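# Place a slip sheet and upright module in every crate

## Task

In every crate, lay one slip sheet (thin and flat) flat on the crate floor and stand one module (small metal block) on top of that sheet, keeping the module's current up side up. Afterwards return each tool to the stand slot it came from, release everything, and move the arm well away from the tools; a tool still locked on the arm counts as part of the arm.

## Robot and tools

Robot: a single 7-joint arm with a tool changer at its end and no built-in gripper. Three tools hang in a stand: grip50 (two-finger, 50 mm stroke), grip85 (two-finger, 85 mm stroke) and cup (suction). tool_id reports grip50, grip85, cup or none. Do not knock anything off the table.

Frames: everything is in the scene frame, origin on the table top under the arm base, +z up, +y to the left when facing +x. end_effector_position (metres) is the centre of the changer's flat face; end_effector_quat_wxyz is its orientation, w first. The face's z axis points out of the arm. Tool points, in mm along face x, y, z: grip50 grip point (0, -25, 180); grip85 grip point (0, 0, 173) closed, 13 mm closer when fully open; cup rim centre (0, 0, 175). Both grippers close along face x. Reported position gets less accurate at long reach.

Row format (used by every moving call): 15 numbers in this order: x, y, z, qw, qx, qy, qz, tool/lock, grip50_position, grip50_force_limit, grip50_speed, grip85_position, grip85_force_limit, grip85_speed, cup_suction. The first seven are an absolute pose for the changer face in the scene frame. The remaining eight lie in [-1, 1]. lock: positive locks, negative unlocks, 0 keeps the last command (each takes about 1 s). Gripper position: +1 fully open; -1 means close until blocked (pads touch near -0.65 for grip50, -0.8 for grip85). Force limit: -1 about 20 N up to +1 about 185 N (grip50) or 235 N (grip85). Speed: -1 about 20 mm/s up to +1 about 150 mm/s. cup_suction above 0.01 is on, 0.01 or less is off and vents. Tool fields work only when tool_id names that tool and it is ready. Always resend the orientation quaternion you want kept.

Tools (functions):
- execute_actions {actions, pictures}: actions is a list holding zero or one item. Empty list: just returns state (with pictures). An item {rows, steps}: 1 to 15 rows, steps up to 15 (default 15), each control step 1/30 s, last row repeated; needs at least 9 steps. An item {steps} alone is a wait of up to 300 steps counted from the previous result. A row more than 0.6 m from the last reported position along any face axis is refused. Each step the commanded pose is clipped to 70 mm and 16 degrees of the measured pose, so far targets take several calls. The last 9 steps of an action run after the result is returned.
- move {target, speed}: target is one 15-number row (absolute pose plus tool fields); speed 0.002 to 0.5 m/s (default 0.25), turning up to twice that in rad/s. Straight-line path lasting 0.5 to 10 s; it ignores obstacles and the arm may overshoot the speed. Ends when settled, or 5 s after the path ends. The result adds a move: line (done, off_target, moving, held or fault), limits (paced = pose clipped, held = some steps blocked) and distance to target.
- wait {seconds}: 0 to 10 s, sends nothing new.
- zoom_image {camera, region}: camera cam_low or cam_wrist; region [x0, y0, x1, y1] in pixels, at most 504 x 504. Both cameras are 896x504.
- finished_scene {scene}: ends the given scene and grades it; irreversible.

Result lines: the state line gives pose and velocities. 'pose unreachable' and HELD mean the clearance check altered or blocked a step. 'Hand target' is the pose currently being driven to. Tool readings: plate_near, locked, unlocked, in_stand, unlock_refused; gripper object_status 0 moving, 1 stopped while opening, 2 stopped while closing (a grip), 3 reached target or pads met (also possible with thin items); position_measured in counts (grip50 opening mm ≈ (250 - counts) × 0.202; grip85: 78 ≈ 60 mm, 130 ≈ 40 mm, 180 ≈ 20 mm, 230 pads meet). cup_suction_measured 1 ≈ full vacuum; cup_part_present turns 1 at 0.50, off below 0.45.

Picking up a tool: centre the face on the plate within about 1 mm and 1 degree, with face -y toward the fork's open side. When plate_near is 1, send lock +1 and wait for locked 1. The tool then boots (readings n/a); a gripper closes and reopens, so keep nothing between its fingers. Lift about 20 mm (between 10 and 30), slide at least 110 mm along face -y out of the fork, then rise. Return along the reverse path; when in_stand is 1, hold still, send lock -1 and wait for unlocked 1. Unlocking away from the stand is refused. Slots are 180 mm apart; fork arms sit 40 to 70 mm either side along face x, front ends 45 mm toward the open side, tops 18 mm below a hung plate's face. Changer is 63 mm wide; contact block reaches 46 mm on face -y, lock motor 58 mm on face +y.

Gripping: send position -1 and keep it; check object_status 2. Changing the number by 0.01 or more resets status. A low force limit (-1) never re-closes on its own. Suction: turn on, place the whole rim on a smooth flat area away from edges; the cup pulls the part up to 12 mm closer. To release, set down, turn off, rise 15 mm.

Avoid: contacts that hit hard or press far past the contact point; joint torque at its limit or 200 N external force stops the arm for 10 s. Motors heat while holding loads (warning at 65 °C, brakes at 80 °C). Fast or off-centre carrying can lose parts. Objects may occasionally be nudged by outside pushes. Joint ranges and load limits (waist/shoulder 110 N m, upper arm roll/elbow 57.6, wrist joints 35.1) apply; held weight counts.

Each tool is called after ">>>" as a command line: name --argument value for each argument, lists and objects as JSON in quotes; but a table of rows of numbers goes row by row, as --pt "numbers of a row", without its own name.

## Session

>>> execute_actions --actions '[]'

Scene clock: 0.00 s of 9600.00 s.
end_effector_position=(+0.4340, +0.4074, +0.1262) locked=0 unlocked=1 plate_near=0 in_stand=0 unlock_refused=0 tool_id=none grip50_position_measured=n/a grip50_object_status=n/a grip85_position_measured=n/a grip85_object_status=n/a cup_suction_measured=n/a cup_part_present=n/a end_effector_quat_wxyz=(-0.316, +0.023, +0.948, +0.022) end_effector_velocity=(+0.000, +0.000, +0.000) end_effector_angular_velocity=(+0.000, -0.001, -0.000)
Joint positions: [ 0.434 -1.142  0.574  1.503 -0.051  0.547 -2.276]
Joint velocities: [ 0.     0.     0.    -0.001 -0.     0.     0.   ]
Motor temperatures (°C, as the motors report them): [30 27 31 35 29 35 34]
Hand target: +0.434, +0.407, +0.126; -0.316, +0.023, +0.948, +0.022

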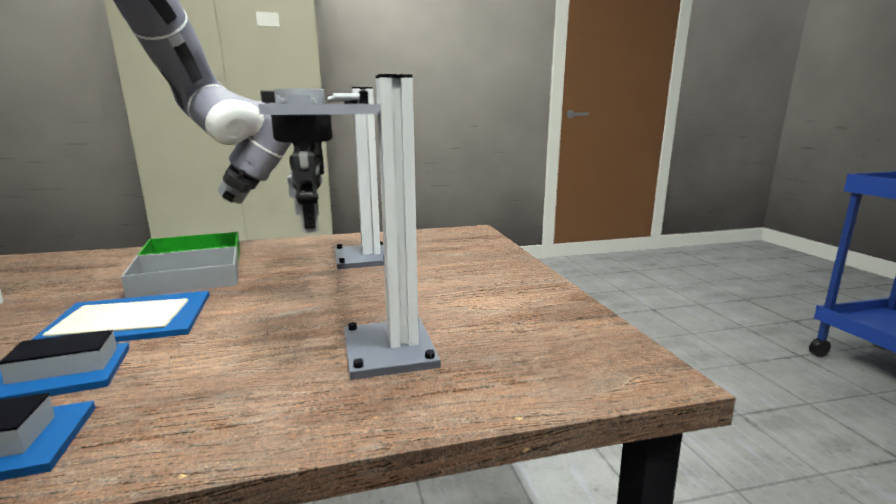

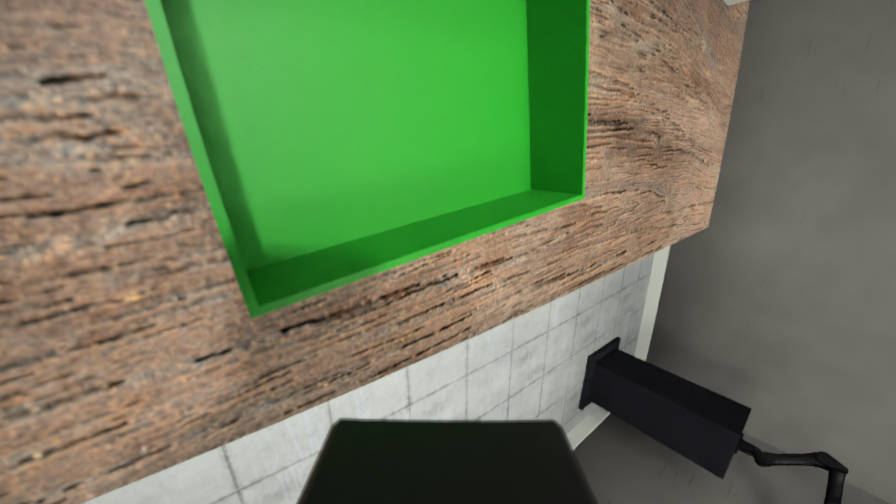

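>>> move --target '[0.33,0.4,0.45,0,0.7071,0.7071,0,0,1,0,0,1,0,0,0]'

>>> move --target '[0.42,0.0,0.6,0,0.7071,0.7071,0,0,1,0,0,1,0,0,0]'

Scene clock: 3.80 s of 9600.00 s.
end_effector_position=(+0.3310, +0.4000, +0.4502) locked=0 unlocked=1 plate_near=0 in_stand=0 unlock_refused=0 tool_id=none grip50_position_measured=n/a grip50_object_status=n/a grip85_position_measured=n/a grip85_object_status=n/a cup_suction_measured=n/a cup_part_present=n/a end_effector_quat_wxyz=(-0.001, +0.708, +0.706, +0.001) end_effector_velocity=(+0.000, +0.000, -0.000) end_effector_angular_velocity=(+0.001, +0.001, -0.000)
Joint positions: [ 0.836 -0.2    0.319  2.03  -0.084  0.645 -0.41 ]
Joint velocities: [-0.    -0.001  0.    -0.     0.001  0.001 -0.   ]
Motor temperatures (°C, as the motors report them): [30 27 31 35 29 35 34]
Hand target: +0.331, +0.400, +0.450; -0.001, +0.708, +0.706, +0.001
Off the commanded pose: 0.001 m, 0 deg.
Kept back: nothing.
move: done

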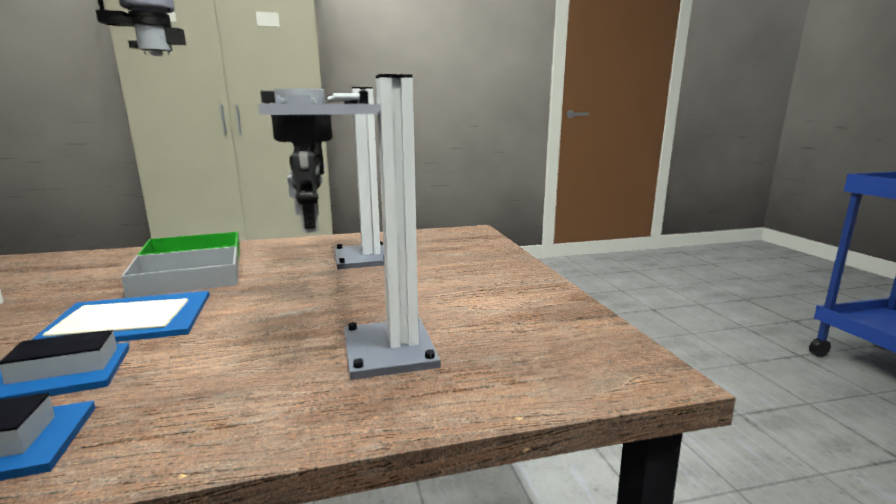

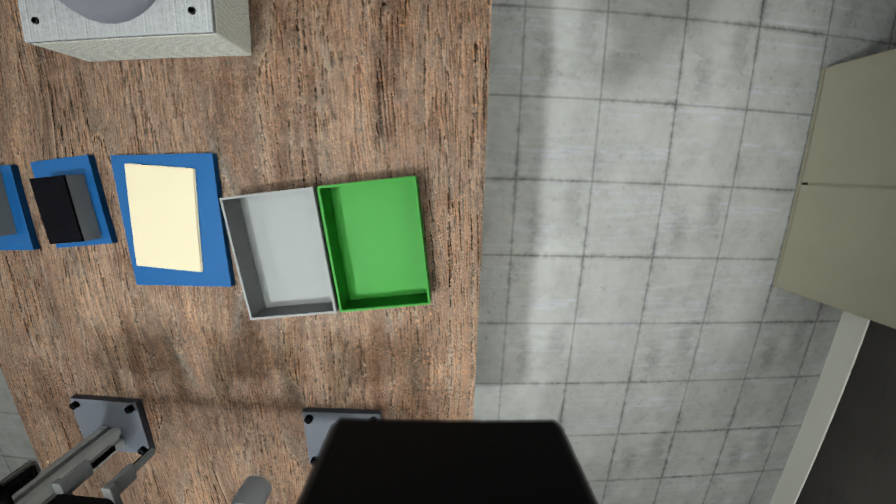

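Scene clock: 5.90 s of 9600.00 s.
end_effector_position=(+0.4199, +0.0005, +0.6000) locked=0 unlocked=1 plate_near=0 in_stand=0 unlock_refused=0 tool_id=none grip50_position_measured=n/a grip50_object_status=n/a grip85_position_measured=n/a grip85_object_status=n/a cup_suction_measured=n/a cup_part_present=n/a end_effector_quat_wxyz=(-0.002, +0.707, +0.708, +0.001) end_effector_velocity=(-0.000, +0.000, +0.000) end_effector_angular_velocity=(+0.000, -0.000, +0.001)
Joint positions: [ 0.427  0.297 -0.086  2.081 -0.029  0.215 -1.263]
Joint velocities: [-0.     0.     0.    -0.     0.    -0.    -0.001]
Motor temperatures (°C, as the motors report them): [30 27 31 35 29 35 34]
Hand target: +0.420, +0.001, +0.600; -0.002, +0.707, +0.708, +0.001
Off the commanded pose: 0.001 m, 0 deg.
Kept back: nothing.
move: done

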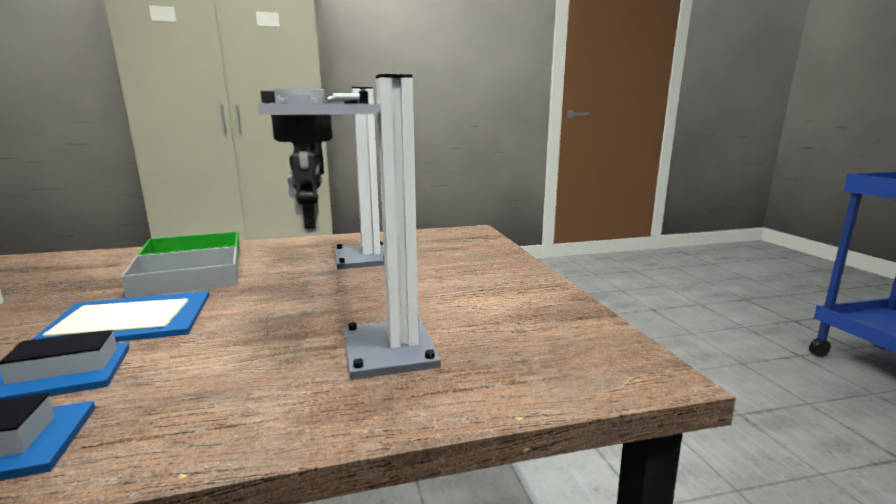

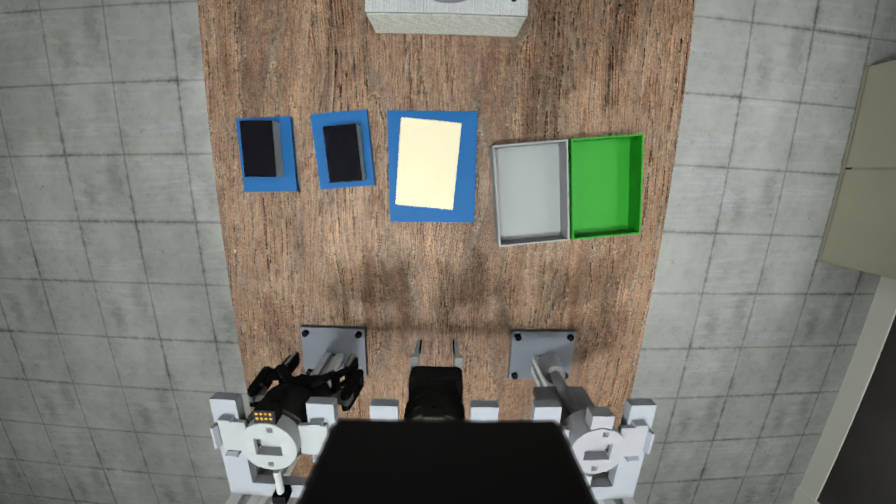

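>>> move --target '[0.636,0.172,0.4,0,0.7071,0.7071,0,0,1,0,0,1,0,0,0]'

Scene clock: 7.90 s of 9600.00 s.
end_effector_position=(+0.6357, +0.1719, +0.4002) locked=0 unlocked=1 plate_near=0 in_stand=0 unlock_refused=0 tool_id=none grip50_position_measured=n/a grip50_object_status=n/a grip85_position_measured=n/a grip85_object_status=n/a cup_suction_measured=n/a cup_part_present=n/a end_effector_quat_wxyz=(+0.001, +0.707, +0.707, -0.001) end_effector_velocity=(-0.001, -0.000, -0.000) end_effector_angular_velocity=(-0.000, +0.001, -0.000)
Joint positions: [ 0.565 -0.518 -0.097  1.68   0.046  0.624 -1.16 ]
Joint velocities: [-0.     0.001 -0.     0.002  0.    -0.    -0.   ]
Motor temperatures (°C, as the motors report them): [30 27 31 35 29 35 34]
Hand target: +0.636, +0.172, +0.400; +0.001, +0.707, +0.707, -0.001
Off the commanded pose: 0.000 m, 0 deg.
Kept back: nothing.
move: done

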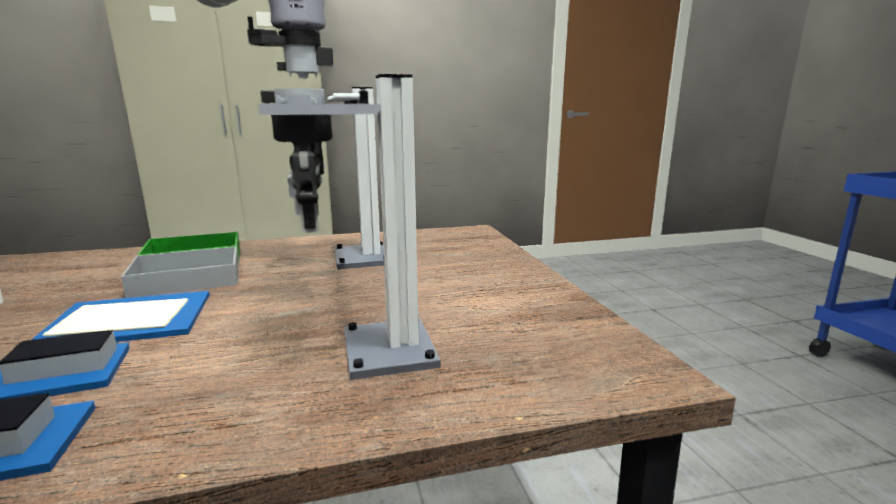

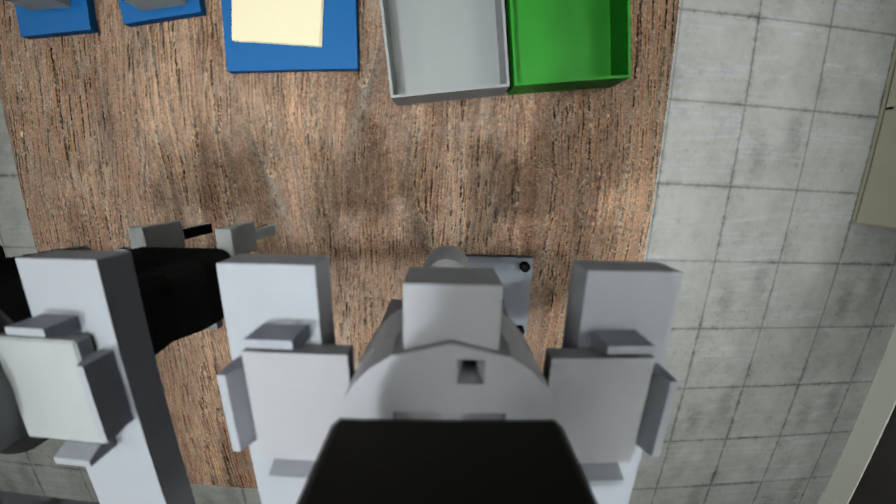

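>>> move --target '[0.6368,0.173,0.376,0,0.7071,0.7071,0,0,1,0,0,1,0,0,0]' --speed 0.04

>>> move --target '[0.6368,0.173,0.367,0,0.7071,0.7071,0,0,1,0,0,1,0,0,0]' --speed 0.01

Scene clock: 9.07 s of 9600.00 s.
end_effector_position=(+0.6368, +0.1730, +0.3760) locked=0 unlocked=1 plate_near=0 in_stand=0 unlock_refused=0 tool_id=none grip50_position_measured=n/a grip50_object_status=n/a grip85_position_measured=n/a grip85_object_status=n/a cup_suction_measured=n/a cup_part_present=n/a end_effector_quat_wxyz=(+0.000, +0.707, +0.707, -0.000) end_effector_velocity=(-0.000, -0.000, -0.000) end_effector_angular_velocity=(-0.001, +0.000, -0.000)
Joint positions: [ 0.563 -0.556 -0.095  1.69   0.054  0.673 -1.164]
Joint velocities: [ 0.     0.    -0.     0.    -0.001 -0.     0.001]
Motor temperatures (°C, as the motors report them): [30 27 31 35 29 35 34]
Hand target: +0.637, +0.173, +0.376; +0.000, +0.707, +0.707, -0.000
Off the commanded pose: 0.000 m, 0 deg.
Kept back: nothing.
move: done

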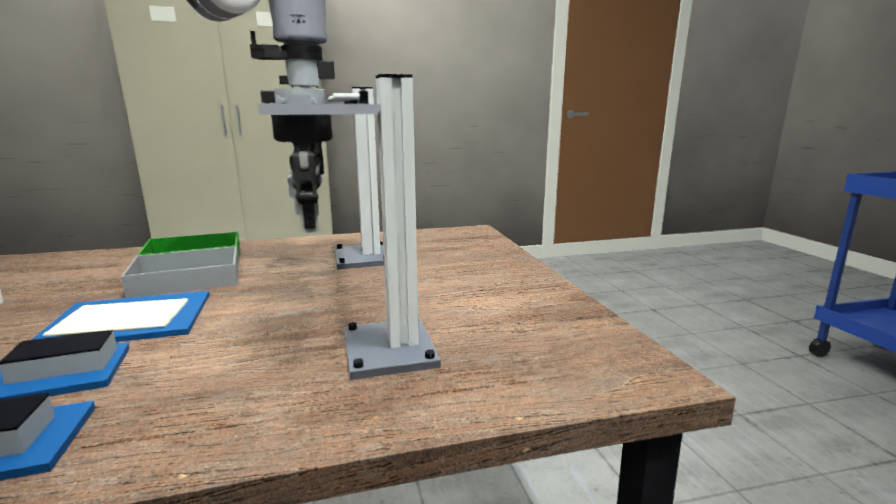

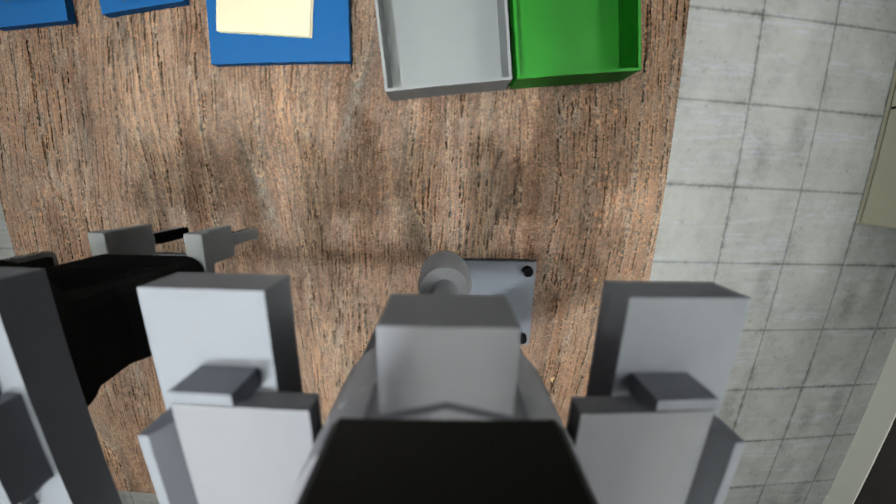

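Scene clock: 10.20 s of 9600.00 s.
end_effector_position=(+0.6368, +0.1730, +0.3670) locked=0 unlocked=1 plate_near=0 in_stand=0 unlock_refused=0 tool_id=none grip50_position_measured=n/a grip50_object_status=n/a grip85_position_measured=n/a grip85_object_status=n/a cup_suction_measured=n/a cup_part_present=n/a end_effector_quat_wxyz=(+0.000, +0.707, +0.707, -0.000) end_effector_velocity=(-0.000, +0.000, -0.000) end_effector_angular_velocity=(-0.000, +0.000, +0.000)
Joint positions: [ 0.563 -0.57  -0.094  1.695  0.056  0.691 -1.165]
Joint velocities: [ 0.    -0.     0.     0.    -0.001 -0.     0.   ]
Motor temperatures (°C, as the motors report them): [30 27 31 35 29 35 34]
Hand target: +0.637, +0.173, +0.367; +0.000, +0.707, +0.707, -0.000
Off the commanded pose: 0.000 m, 0 deg.
Kept back: nothing.
move: done

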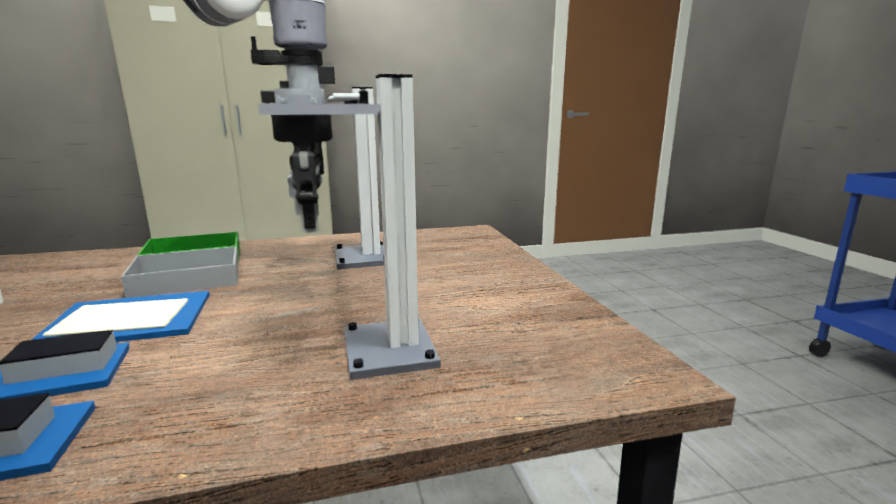

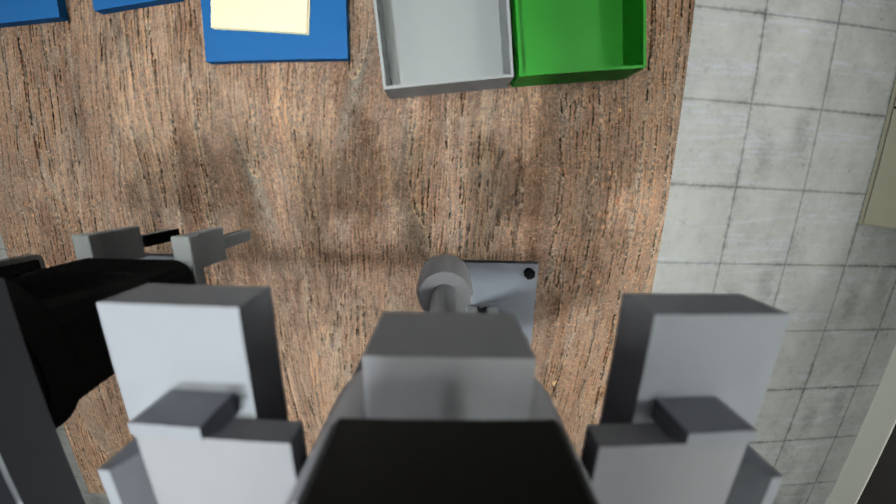

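>>> move --target '[0.6368,0.173,0.3605,0,0.7071,0.7071,0,0,1,0,0,1,0,0,0]' --speed 0.008

>>> move --target '[0.6368,0.173,0.3605,0,0.7071,0.7071,0,1,1,0,0,1,0,0,0]'

>>> execute_actions --actions '[{"steps":10}]'

>>> move --target '[0.6368,0.173,0.381,0,0.7071,0.7071,0,0,1,0,0,1,0,0,0]' --speed 0.05

>>> move --target '[0.5,0.173,0.381,0,0.7071,0.7071,0,0,1,0,0,1,0,0,0]' --speed 0.15

>>> move --target '[0.326,-0.036,0.23,0,0.737,0.676,0,0,1,0,0,1,0,0,0]'

Scene clock: 11.67 s of 9600.00 s.
end_effector_position=(+0.6368, +0.1732, +0.3606) locked=0 unlocked=1 plate_near=1 in_stand=1 unlock_refused=0 tool_id=none grip50_position_measured=n/a grip50_object_status=n/a grip85_position_measured=n/a grip85_object_status=n/a cup_suction_measured=n/a cup_part_present=n/a end_effector_quat_wxyz=(+0.000, +0.707, +0.707, -0.000) end_effector_velocity=(-0.000, +0.000, +0.000) end_effector_angular_velocity=(+0.000, -0.000, +0.000)
Joint positions: [ 0.562 -0.58  -0.094  1.698  0.057  0.704 -1.166]
Joint velocities: [ 0.  0.  0.  0.  0.  0. -0.]
Motor temperatures (°C, as the motors report them): [30 27 31 35 29 35 34]
Hand target: +0.637, +0.173, +0.361; +0.000, +0.707, +0.707, -0.000
Off the commanded pose: 0.000 m, 0 deg.
Kept back: nothing.
move: done

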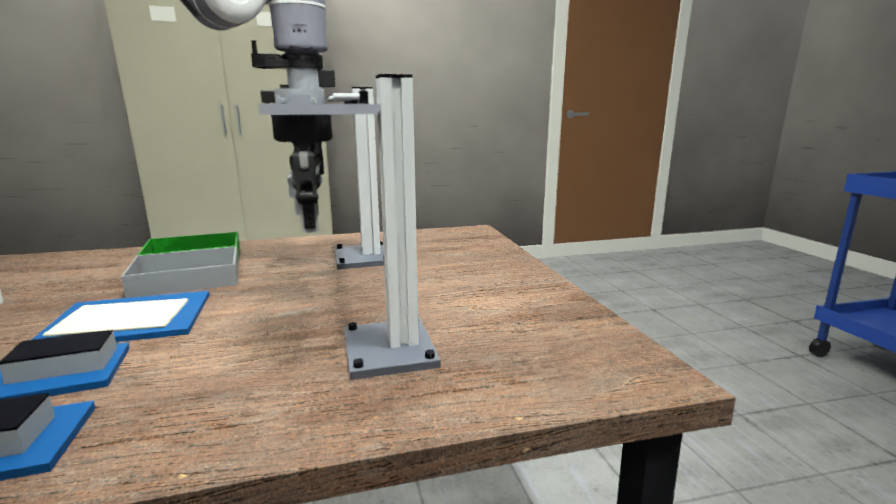

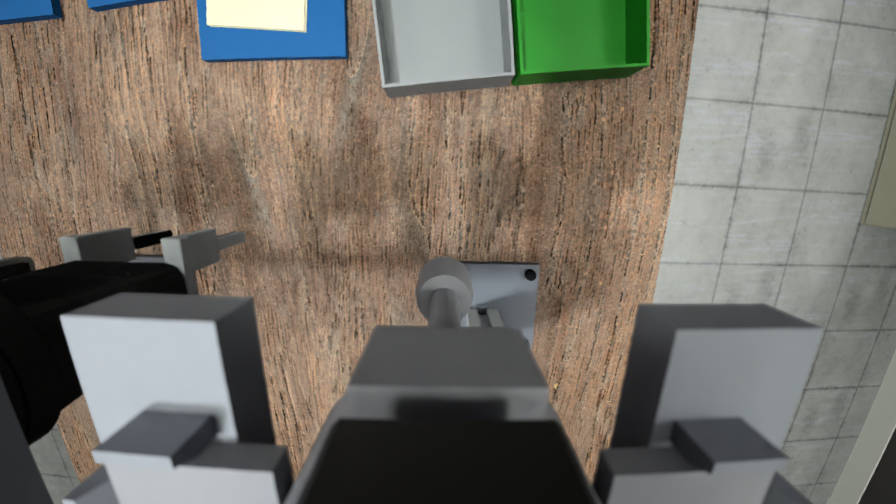

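Scene clock: 12.37 s of 9600.00 s.
end_effector_position=(+0.6367, +0.1731, +0.3604) locked=0 unlocked=0 plate_near=1 in_stand=1 unlock_refused=0 tool_id=none grip50_position_measured=n/a grip50_object_status=n/a grip85_position_measured=n/a grip85_object_status=n/a cup_suction_measured=n/a cup_part_present=n/a end_effector_quat_wxyz=(+0.000, +0.707, +0.707, -0.000) end_effector_velocity=(+0.000, -0.000, +0.000) end_effector_angular_velocity=(+0.002, -0.001, -0.002)
Joint positions: [ 0.562 -0.58  -0.093  1.698  0.057  0.704 -1.166]
Joint velocities: [-0.001  0.001 -0.    -0.001  0.002  0.    -0.   ]
Motor temperatures (°C, as the motors report them): [30 27 31 35 29 35 34]
Hand target: +0.637, +0.173, +0.360; +0.000, +0.707, +0.707, -0.000
Off the commanded pose: 0.000 m, 0 deg.
Kept back: nothing.
move: done

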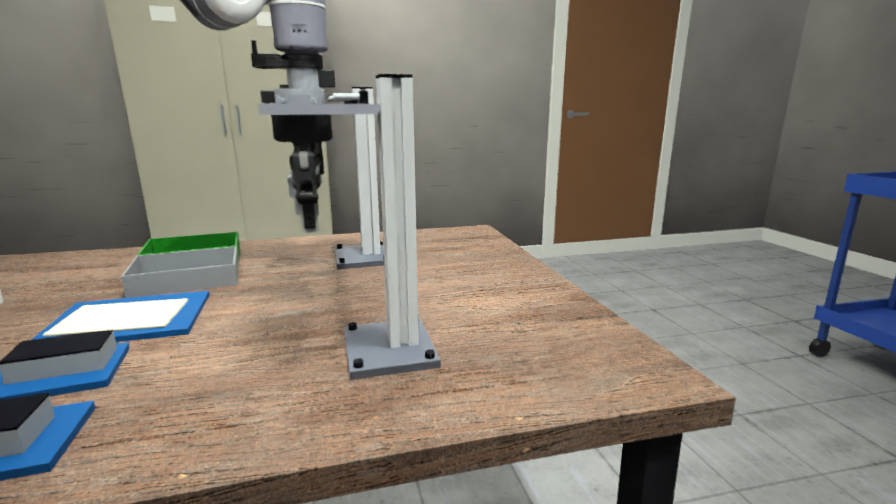

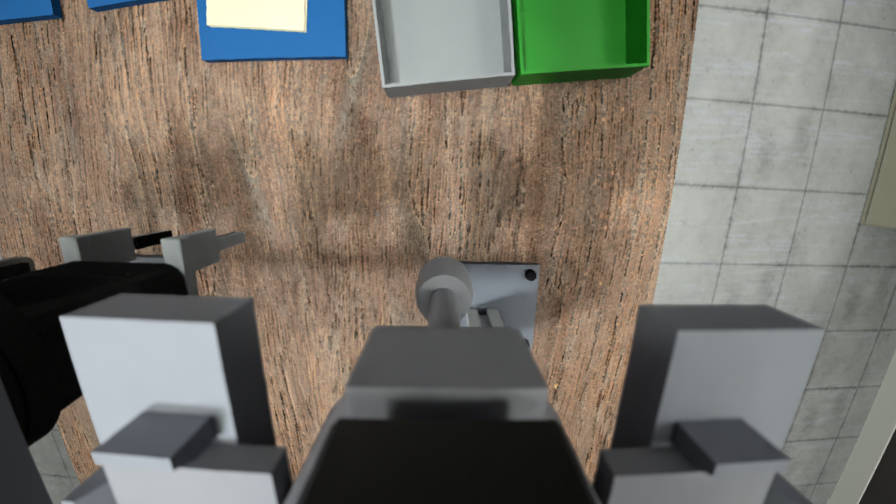

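Scene clock: 12.70 s of 9600.00 s.
end_effector_position=(+0.6368, +0.1731, +0.3605) locked=1 unlocked=0 plate_near=1 in_stand=1 unlock_refused=0 tool_id=cup grip50_position_measured=n/a grip50_object_status=n/a grip85_position_measured=n/a grip85_object_status=n/a cup_suction_measured=n/a cup_part_present=n/a end_effector_quat_wxyz=(+0.000, +0.707, +0.707, -0.000) end_effector_velocity=(+0.000, +0.000, +0.000) end_effector_angular_velocity=(+0.000, -0.001, -0.000)
Joint positions: [ 0.562 -0.58  -0.093  1.698  0.057  0.705 -1.166]
Joint velocities: [-0. -0.  0. -0. -0.  0.  0.]
Motor temperatures (°C, as the motors report them): [30 27 31 35 29 35 34]
Hand target: +0.637, +0.173, +0.360; +0.000, +0.707, +0.707, -0.000
Off the commanded pose: 0.000 m, 0 deg.
Kept back: nothing.
Steps of this call (steps 1 to 10: nothing new was sent). Readings (end_effector_position | what the end effector reports):
1: (+0.6367, +0.1731, +0.3604) | locked=0 unlocked=0 plate_near=1 in_stand=1 unlock_refused=0 tool_id=none grip50_position_measured=n/a grip50_object_status=n/a grip85_position_measured=n/a grip85_object_status=n/a cup_suction_measured=n/a cup_part_present=n/a
2: (+0.6367, +0.1731, +0.3604) | locked=0 unlocked=0 plate_near=1 in_stand=1 unlock_refused=0 tool_id=none grip50_position_measured=n/a grip50_object_status=n/a grip85_position_measured=n/a grip85_object_status=n/a cup_suction_measured=n/a cup_part_present=n/a
4: (+0.6368, +0.1731, +0.3605) | locked=1 unlocked=0 plate_near=1 in_stand=1 unlock_refused=0 tool_id=cup grip50_position_measured=n/a grip50_object_status=n/a grip85_position_measured=n/a grip85_object_status=n/a cup_suction_measured=n/a cup_part_present=n/a
8: (+0.6368, +0.1731, +0.3605) | locked=1 unlocked=0 plate_near=1 in_stand=1 unlock_refused=0 tool_id=cup grip50_position_measured=n/a grip50_object_status=n/a grip85_position_measured=n/a grip85_object_status=n/a cup_suction_measured=n/a cup_part_present=n/a
10: the state above

Scene clock: 13.63 s of 9600.00 s.
end_effector_position=(+0.6368, +0.1730, +0.3810) locked=1 unlocked=0 plate_near=1 in_stand=0 unlock_refused=0 tool_id=cup grip50_position_measured=n/a grip50_object_status=n/a grip85_position_measured=n/a grip85_object_status=n/a cup_suction_measured=0.00 cup_part_present=0 end_effector_quat_wxyz=(-0.000, +0.707, +0.707, +0.000) end_effector_velocity=(+0.000, -0.000, -0.000) end_effector_angular_velocity=(+0.000, +0.000, -0.000)
Joint positions: [ 0.562 -0.549 -0.094  1.687  0.053  0.662 -1.164]
Joint velocities: [-0.    -0.    -0.    -0.     0.001  0.    -0.   ]
Motor temperatures (°C, as the motors report them): [30 27 31 35 29 35 34]
Hand target: +0.637, +0.173, +0.381; -0.000, +0.707, +0.707, +0.000
Off the commanded pose: 0.000 m, 0 deg.
Kept back: nothing.
move: done

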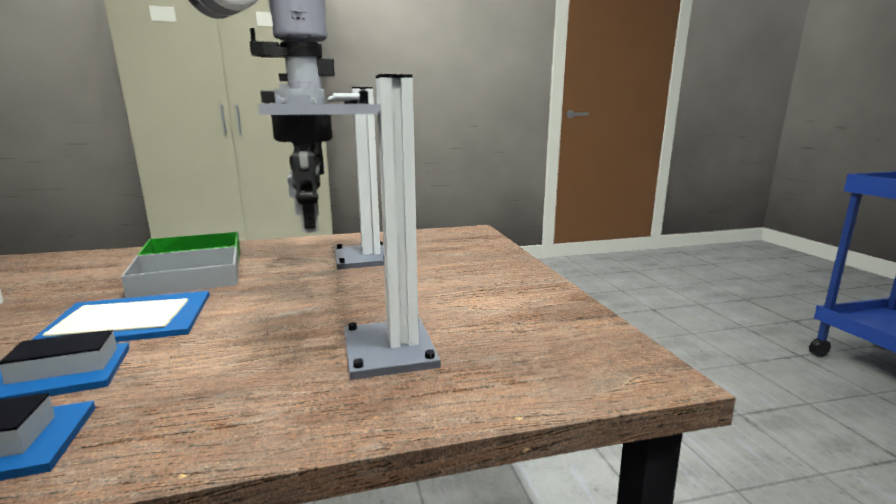

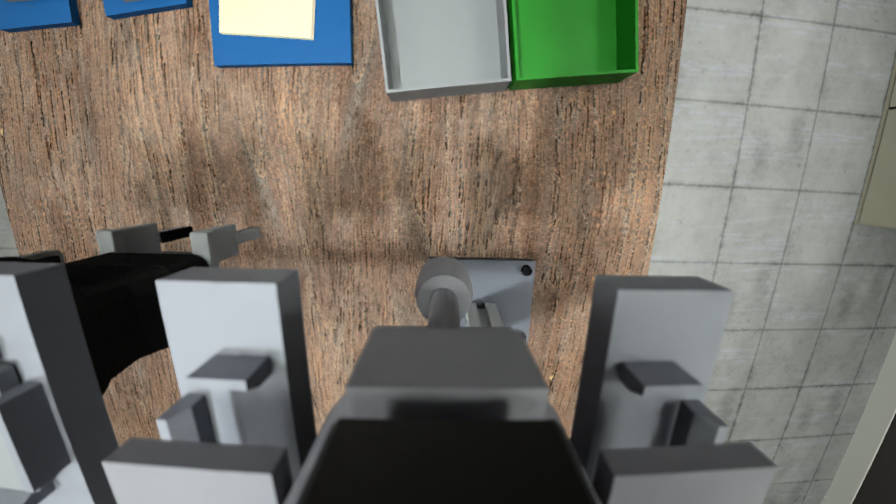

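Scene clock: 14.87 s of 9600.00 s.
end_effector_position=(+0.4999, +0.1728, +0.3811) locked=1 unlocked=0 plate_near=1 in_stand=0 unlock_refused=0 tool_id=cup grip50_position_measured=n/a grip50_object_status=n/a grip85_position_measured=n/a grip85_object_status=n/a cup_suction_measured=0.00 cup_part_present=0 end_effector_quat_wxyz=(-0.000, +0.707, +0.707, -0.000) end_effector_velocity=(-0.000, -0.000, -0.001) end_effector_angular_velocity=(-0.001, +0.001, -0.000)
Joint positions: [ 0.647 -0.283 -0.054  2.117  0.012  0.827 -1.025]
Joint velocities: [-0.    -0.001 -0.     0.     0.     0.    -0.   ]
Motor temperatures (°C, as the motors report them): [30 27 31 35 29 35 34]
Hand target: +0.500, +0.173, +0.381; -0.000, +0.707, +0.707, -0.000
Off the commanded pose: 0.000 m, 0 deg.
Kept back: nothing.
move: done

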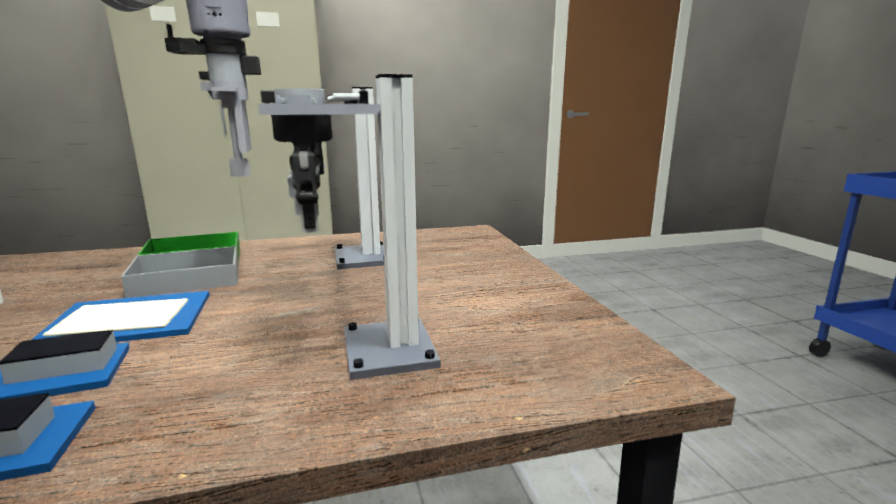

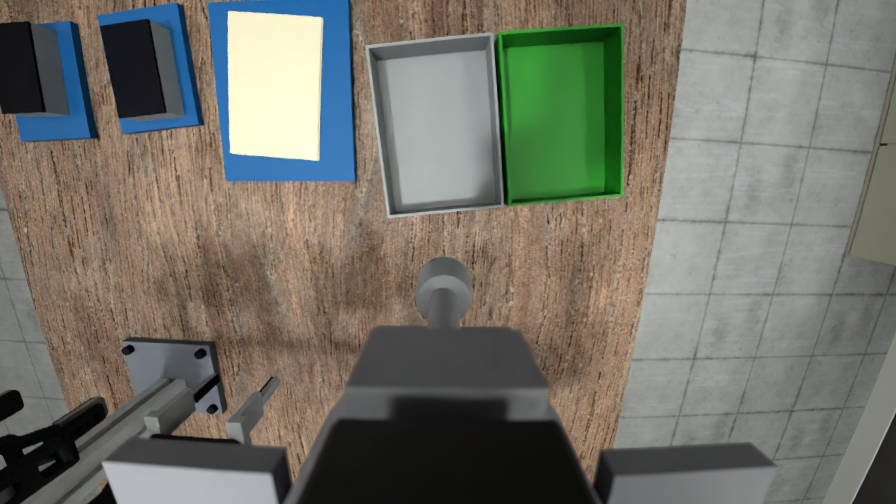

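Scene clock: 16.47 s of 9600.00 s.
end_effector_position=(+0.3256, -0.0365, +0.2307) locked=1 unlocked=0 plate_near=1 in_stand=0 unlock_refused=0 tool_id=cup grip50_position_measured=n/a grip50_object_status=n/a grip85_position_measured=n/a grip85_object_status=n/a cup_suction_measured=0.00 cup_part_present=0 end_effector_quat_wxyz=(+0.001, +0.737, +0.676, -0.000) end_effector_velocity=(+0.001, +0.001, +0.001) end_effector_angular_velocity=(+0.001, -0.002, +0.002)
Joint positions: [ 0.355 -0.493 -0.004  2.689  0.183  1.613 -1.357]
Joint velocities: [ 0.001  0.002 -0.    -0.    -0.     0.    -0.   ]
Motor temperatures (°C, as the motors report them): [30 27 31 35 29 35 34]
Hand target: +0.326, -0.036, +0.231; +0.001, +0.737, +0.676, -0.000
Off the commanded pose: 0.001 m, 0 deg.
Kept back: nothing.
move: done

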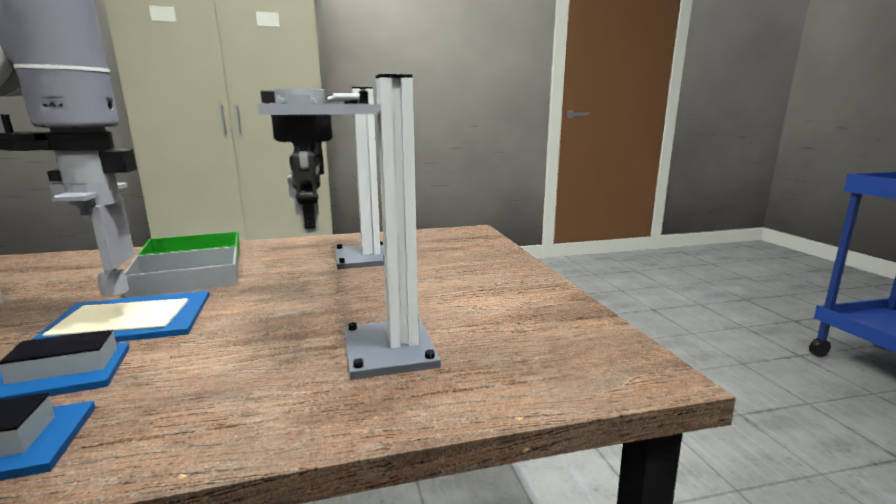

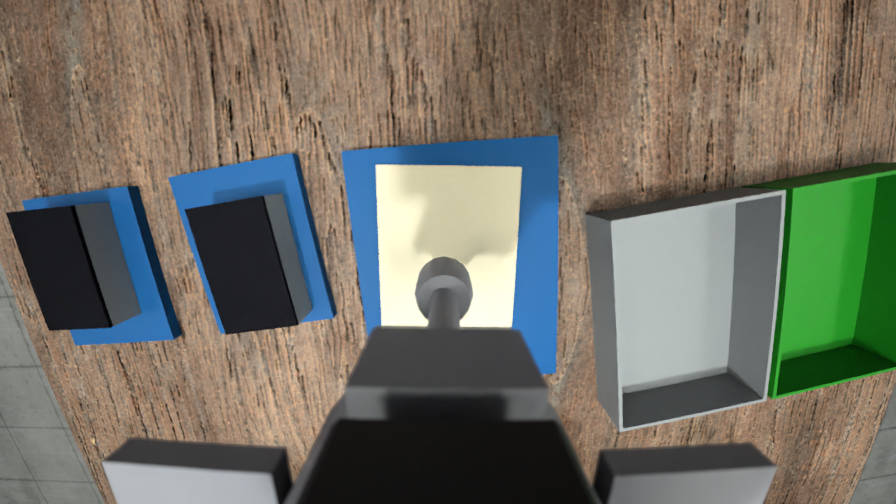

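Near elbow limit/singular wrist; go slowly.

>>> move --target '[0.335,-0.034,0.188,0,0.737,0.676,0,0,1,0,0,1,0,0,1]' --speed 0.04

>>> move --target '[0.35,-0.034,0.25,0,0.737,0.676,0,0,1,0,0,1,0,0,1]' --speed 0.1

>>> move --target '[0.39,0.165,0.23,0,0.672,0.74,0,0,1,0,0,1,0,0,1]' --speed 0.2

Scene clock: 18.23 s of 9600.00 s.
end_effector_position=(+0.3350, -0.0341, +0.1881) locked=1 unlocked=0 plate_near=1 in_stand=0 unlock_refused=0 tool_id=cup grip50_position_measured=n/a grip50_object_status=n/a grip85_position_measured=n/a grip85_object_status=n/a cup_suction_measured=0.75 cup_part_present=1 end_effector_quat_wxyz=(+0.000, +0.737, +0.676, -0.000) end_effector_velocity=(+0.000, -0.000, +0.000) end_effector_angular_velocity=(+0.000, -0.001, -0.001)
Joint positions: [ 0.313 -0.69   0.036  2.619  0.186  1.742 -1.368]
Joint velocities: [-0.     0.001  0.     0.     0.     0.     0.   ]
Motor temperatures (°C, as the motors report them): [30 27 31 35 29 35 34]
Hand target: +0.335, -0.034, +0.188; +0.000, +0.737, +0.676, -0.000
Off the commanded pose: 0.000 m, 0 deg.
Kept back: nothing.
move: done

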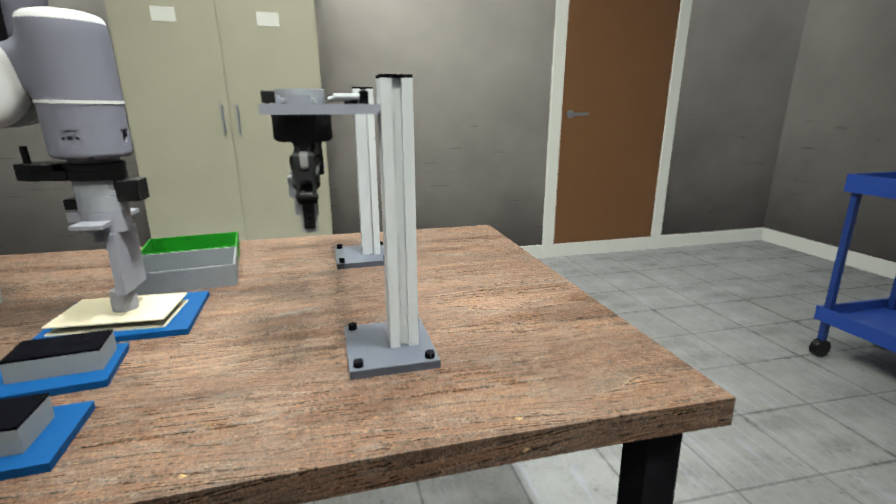

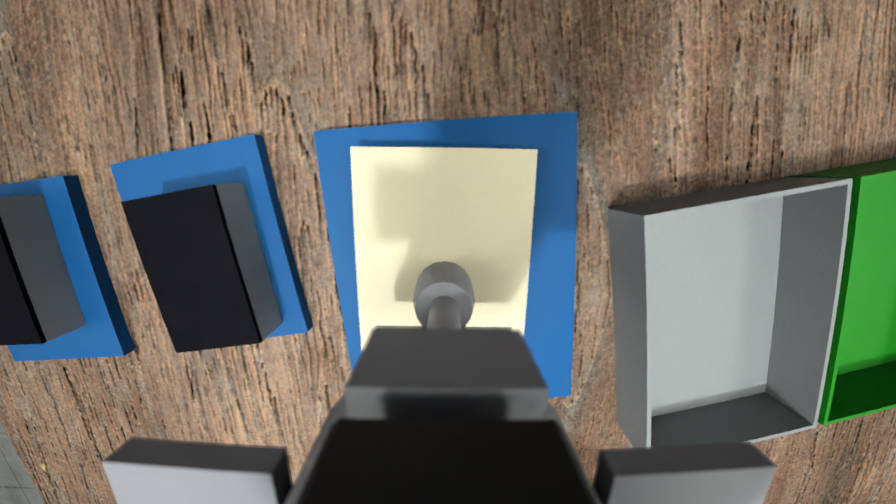

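Scene clock: 19.17 s of 9600.00 s.
end_effector_position=(+0.3500, -0.0338, +0.2498) locked=1 unlocked=0 plate_near=1 in_stand=0 unlock_refused=0 tool_id=cup grip50_position_measured=n/a grip50_object_status=n/a grip85_position_measured=n/a grip85_object_status=n/a cup_suction_measured=0.90 cup_part_present=1 end_effector_quat_wxyz=(-0.001, +0.737, +0.676, +0.000) end_effector_velocity=(-0.001, -0.000, -0.001) end_effector_angular_velocity=(-0.001, +0.002, -0.001)
Joint positions: [ 0.368 -0.406 -0.047  2.645  0.141  1.48  -1.342]
Joint velocities: [-0.    -0.002 -0.     0.001  0.     0.    -0.   ]
Motor temperatures (°C, as the motors report them): [30 27 31 35 29 35 34]
Hand target: +0.350, -0.034, +0.250; -0.001, +0.737, +0.676, +0.000
Off the commanded pose: 0.000 m, 0 deg.
Kept back: nothing.
move: done

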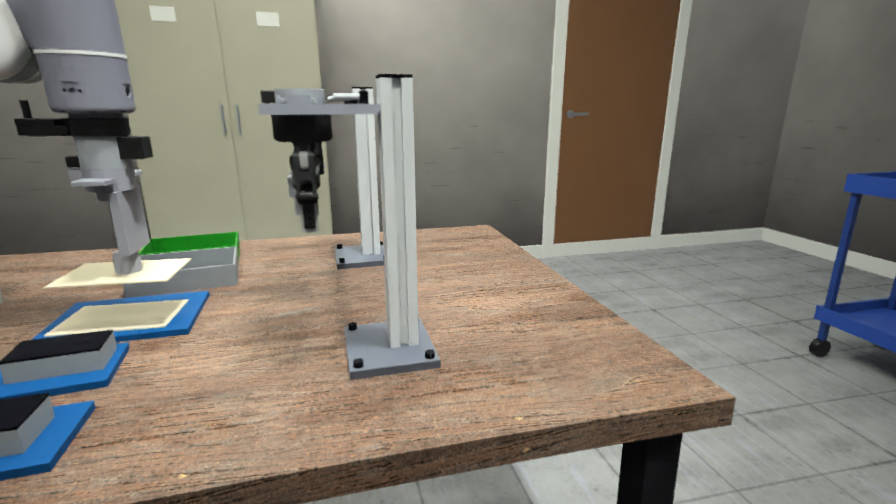

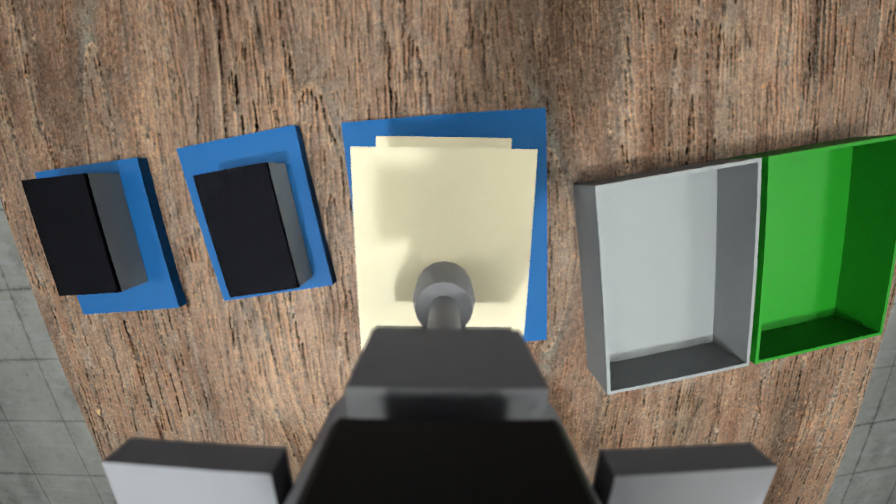

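Scene clock: 20.50 s of 9600.00 s.
end_effector_position=(+0.3904, +0.1648, +0.2298) locked=1 unlocked=0 plate_near=1 in_stand=0 unlock_refused=0 tool_id=cup grip50_position_measured=n/a grip50_object_status=n/a grip85_position_measured=n/a grip85_object_status=n/a cup_suction_measured=0.90 cup_part_present=1 end_effector_quat_wxyz=(+0.001, +0.672, +0.740, -0.000) end_effector_velocity=(+0.000, -0.000, +0.000) end_effector_angular_velocity=(+0.000, -0.000, -0.000)
Joint positions: [ 0.774 -0.538 -0.041  2.441  0.076  1.405 -1.045]
Joint velocities: [-0.001  0.    -0.    -0.    -0.001  0.     0.   ]
Motor temperatures (°C, as the motors report them): [30 27 31 35 29 35 34]
Hand target: +0.390, +0.165, +0.230; +0.001, +0.672, +0.740, -0.000
Off the commanded pose: 0.000 m, 0 deg.
Kept back: nothing.
move: done

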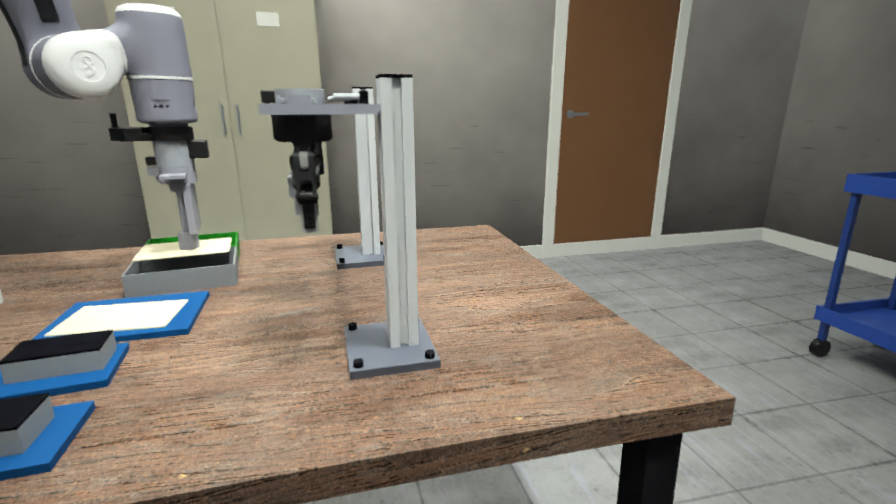

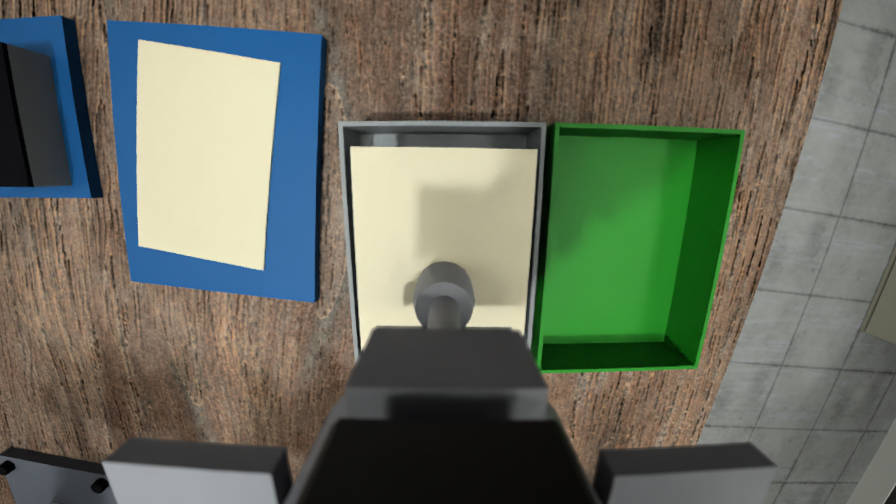

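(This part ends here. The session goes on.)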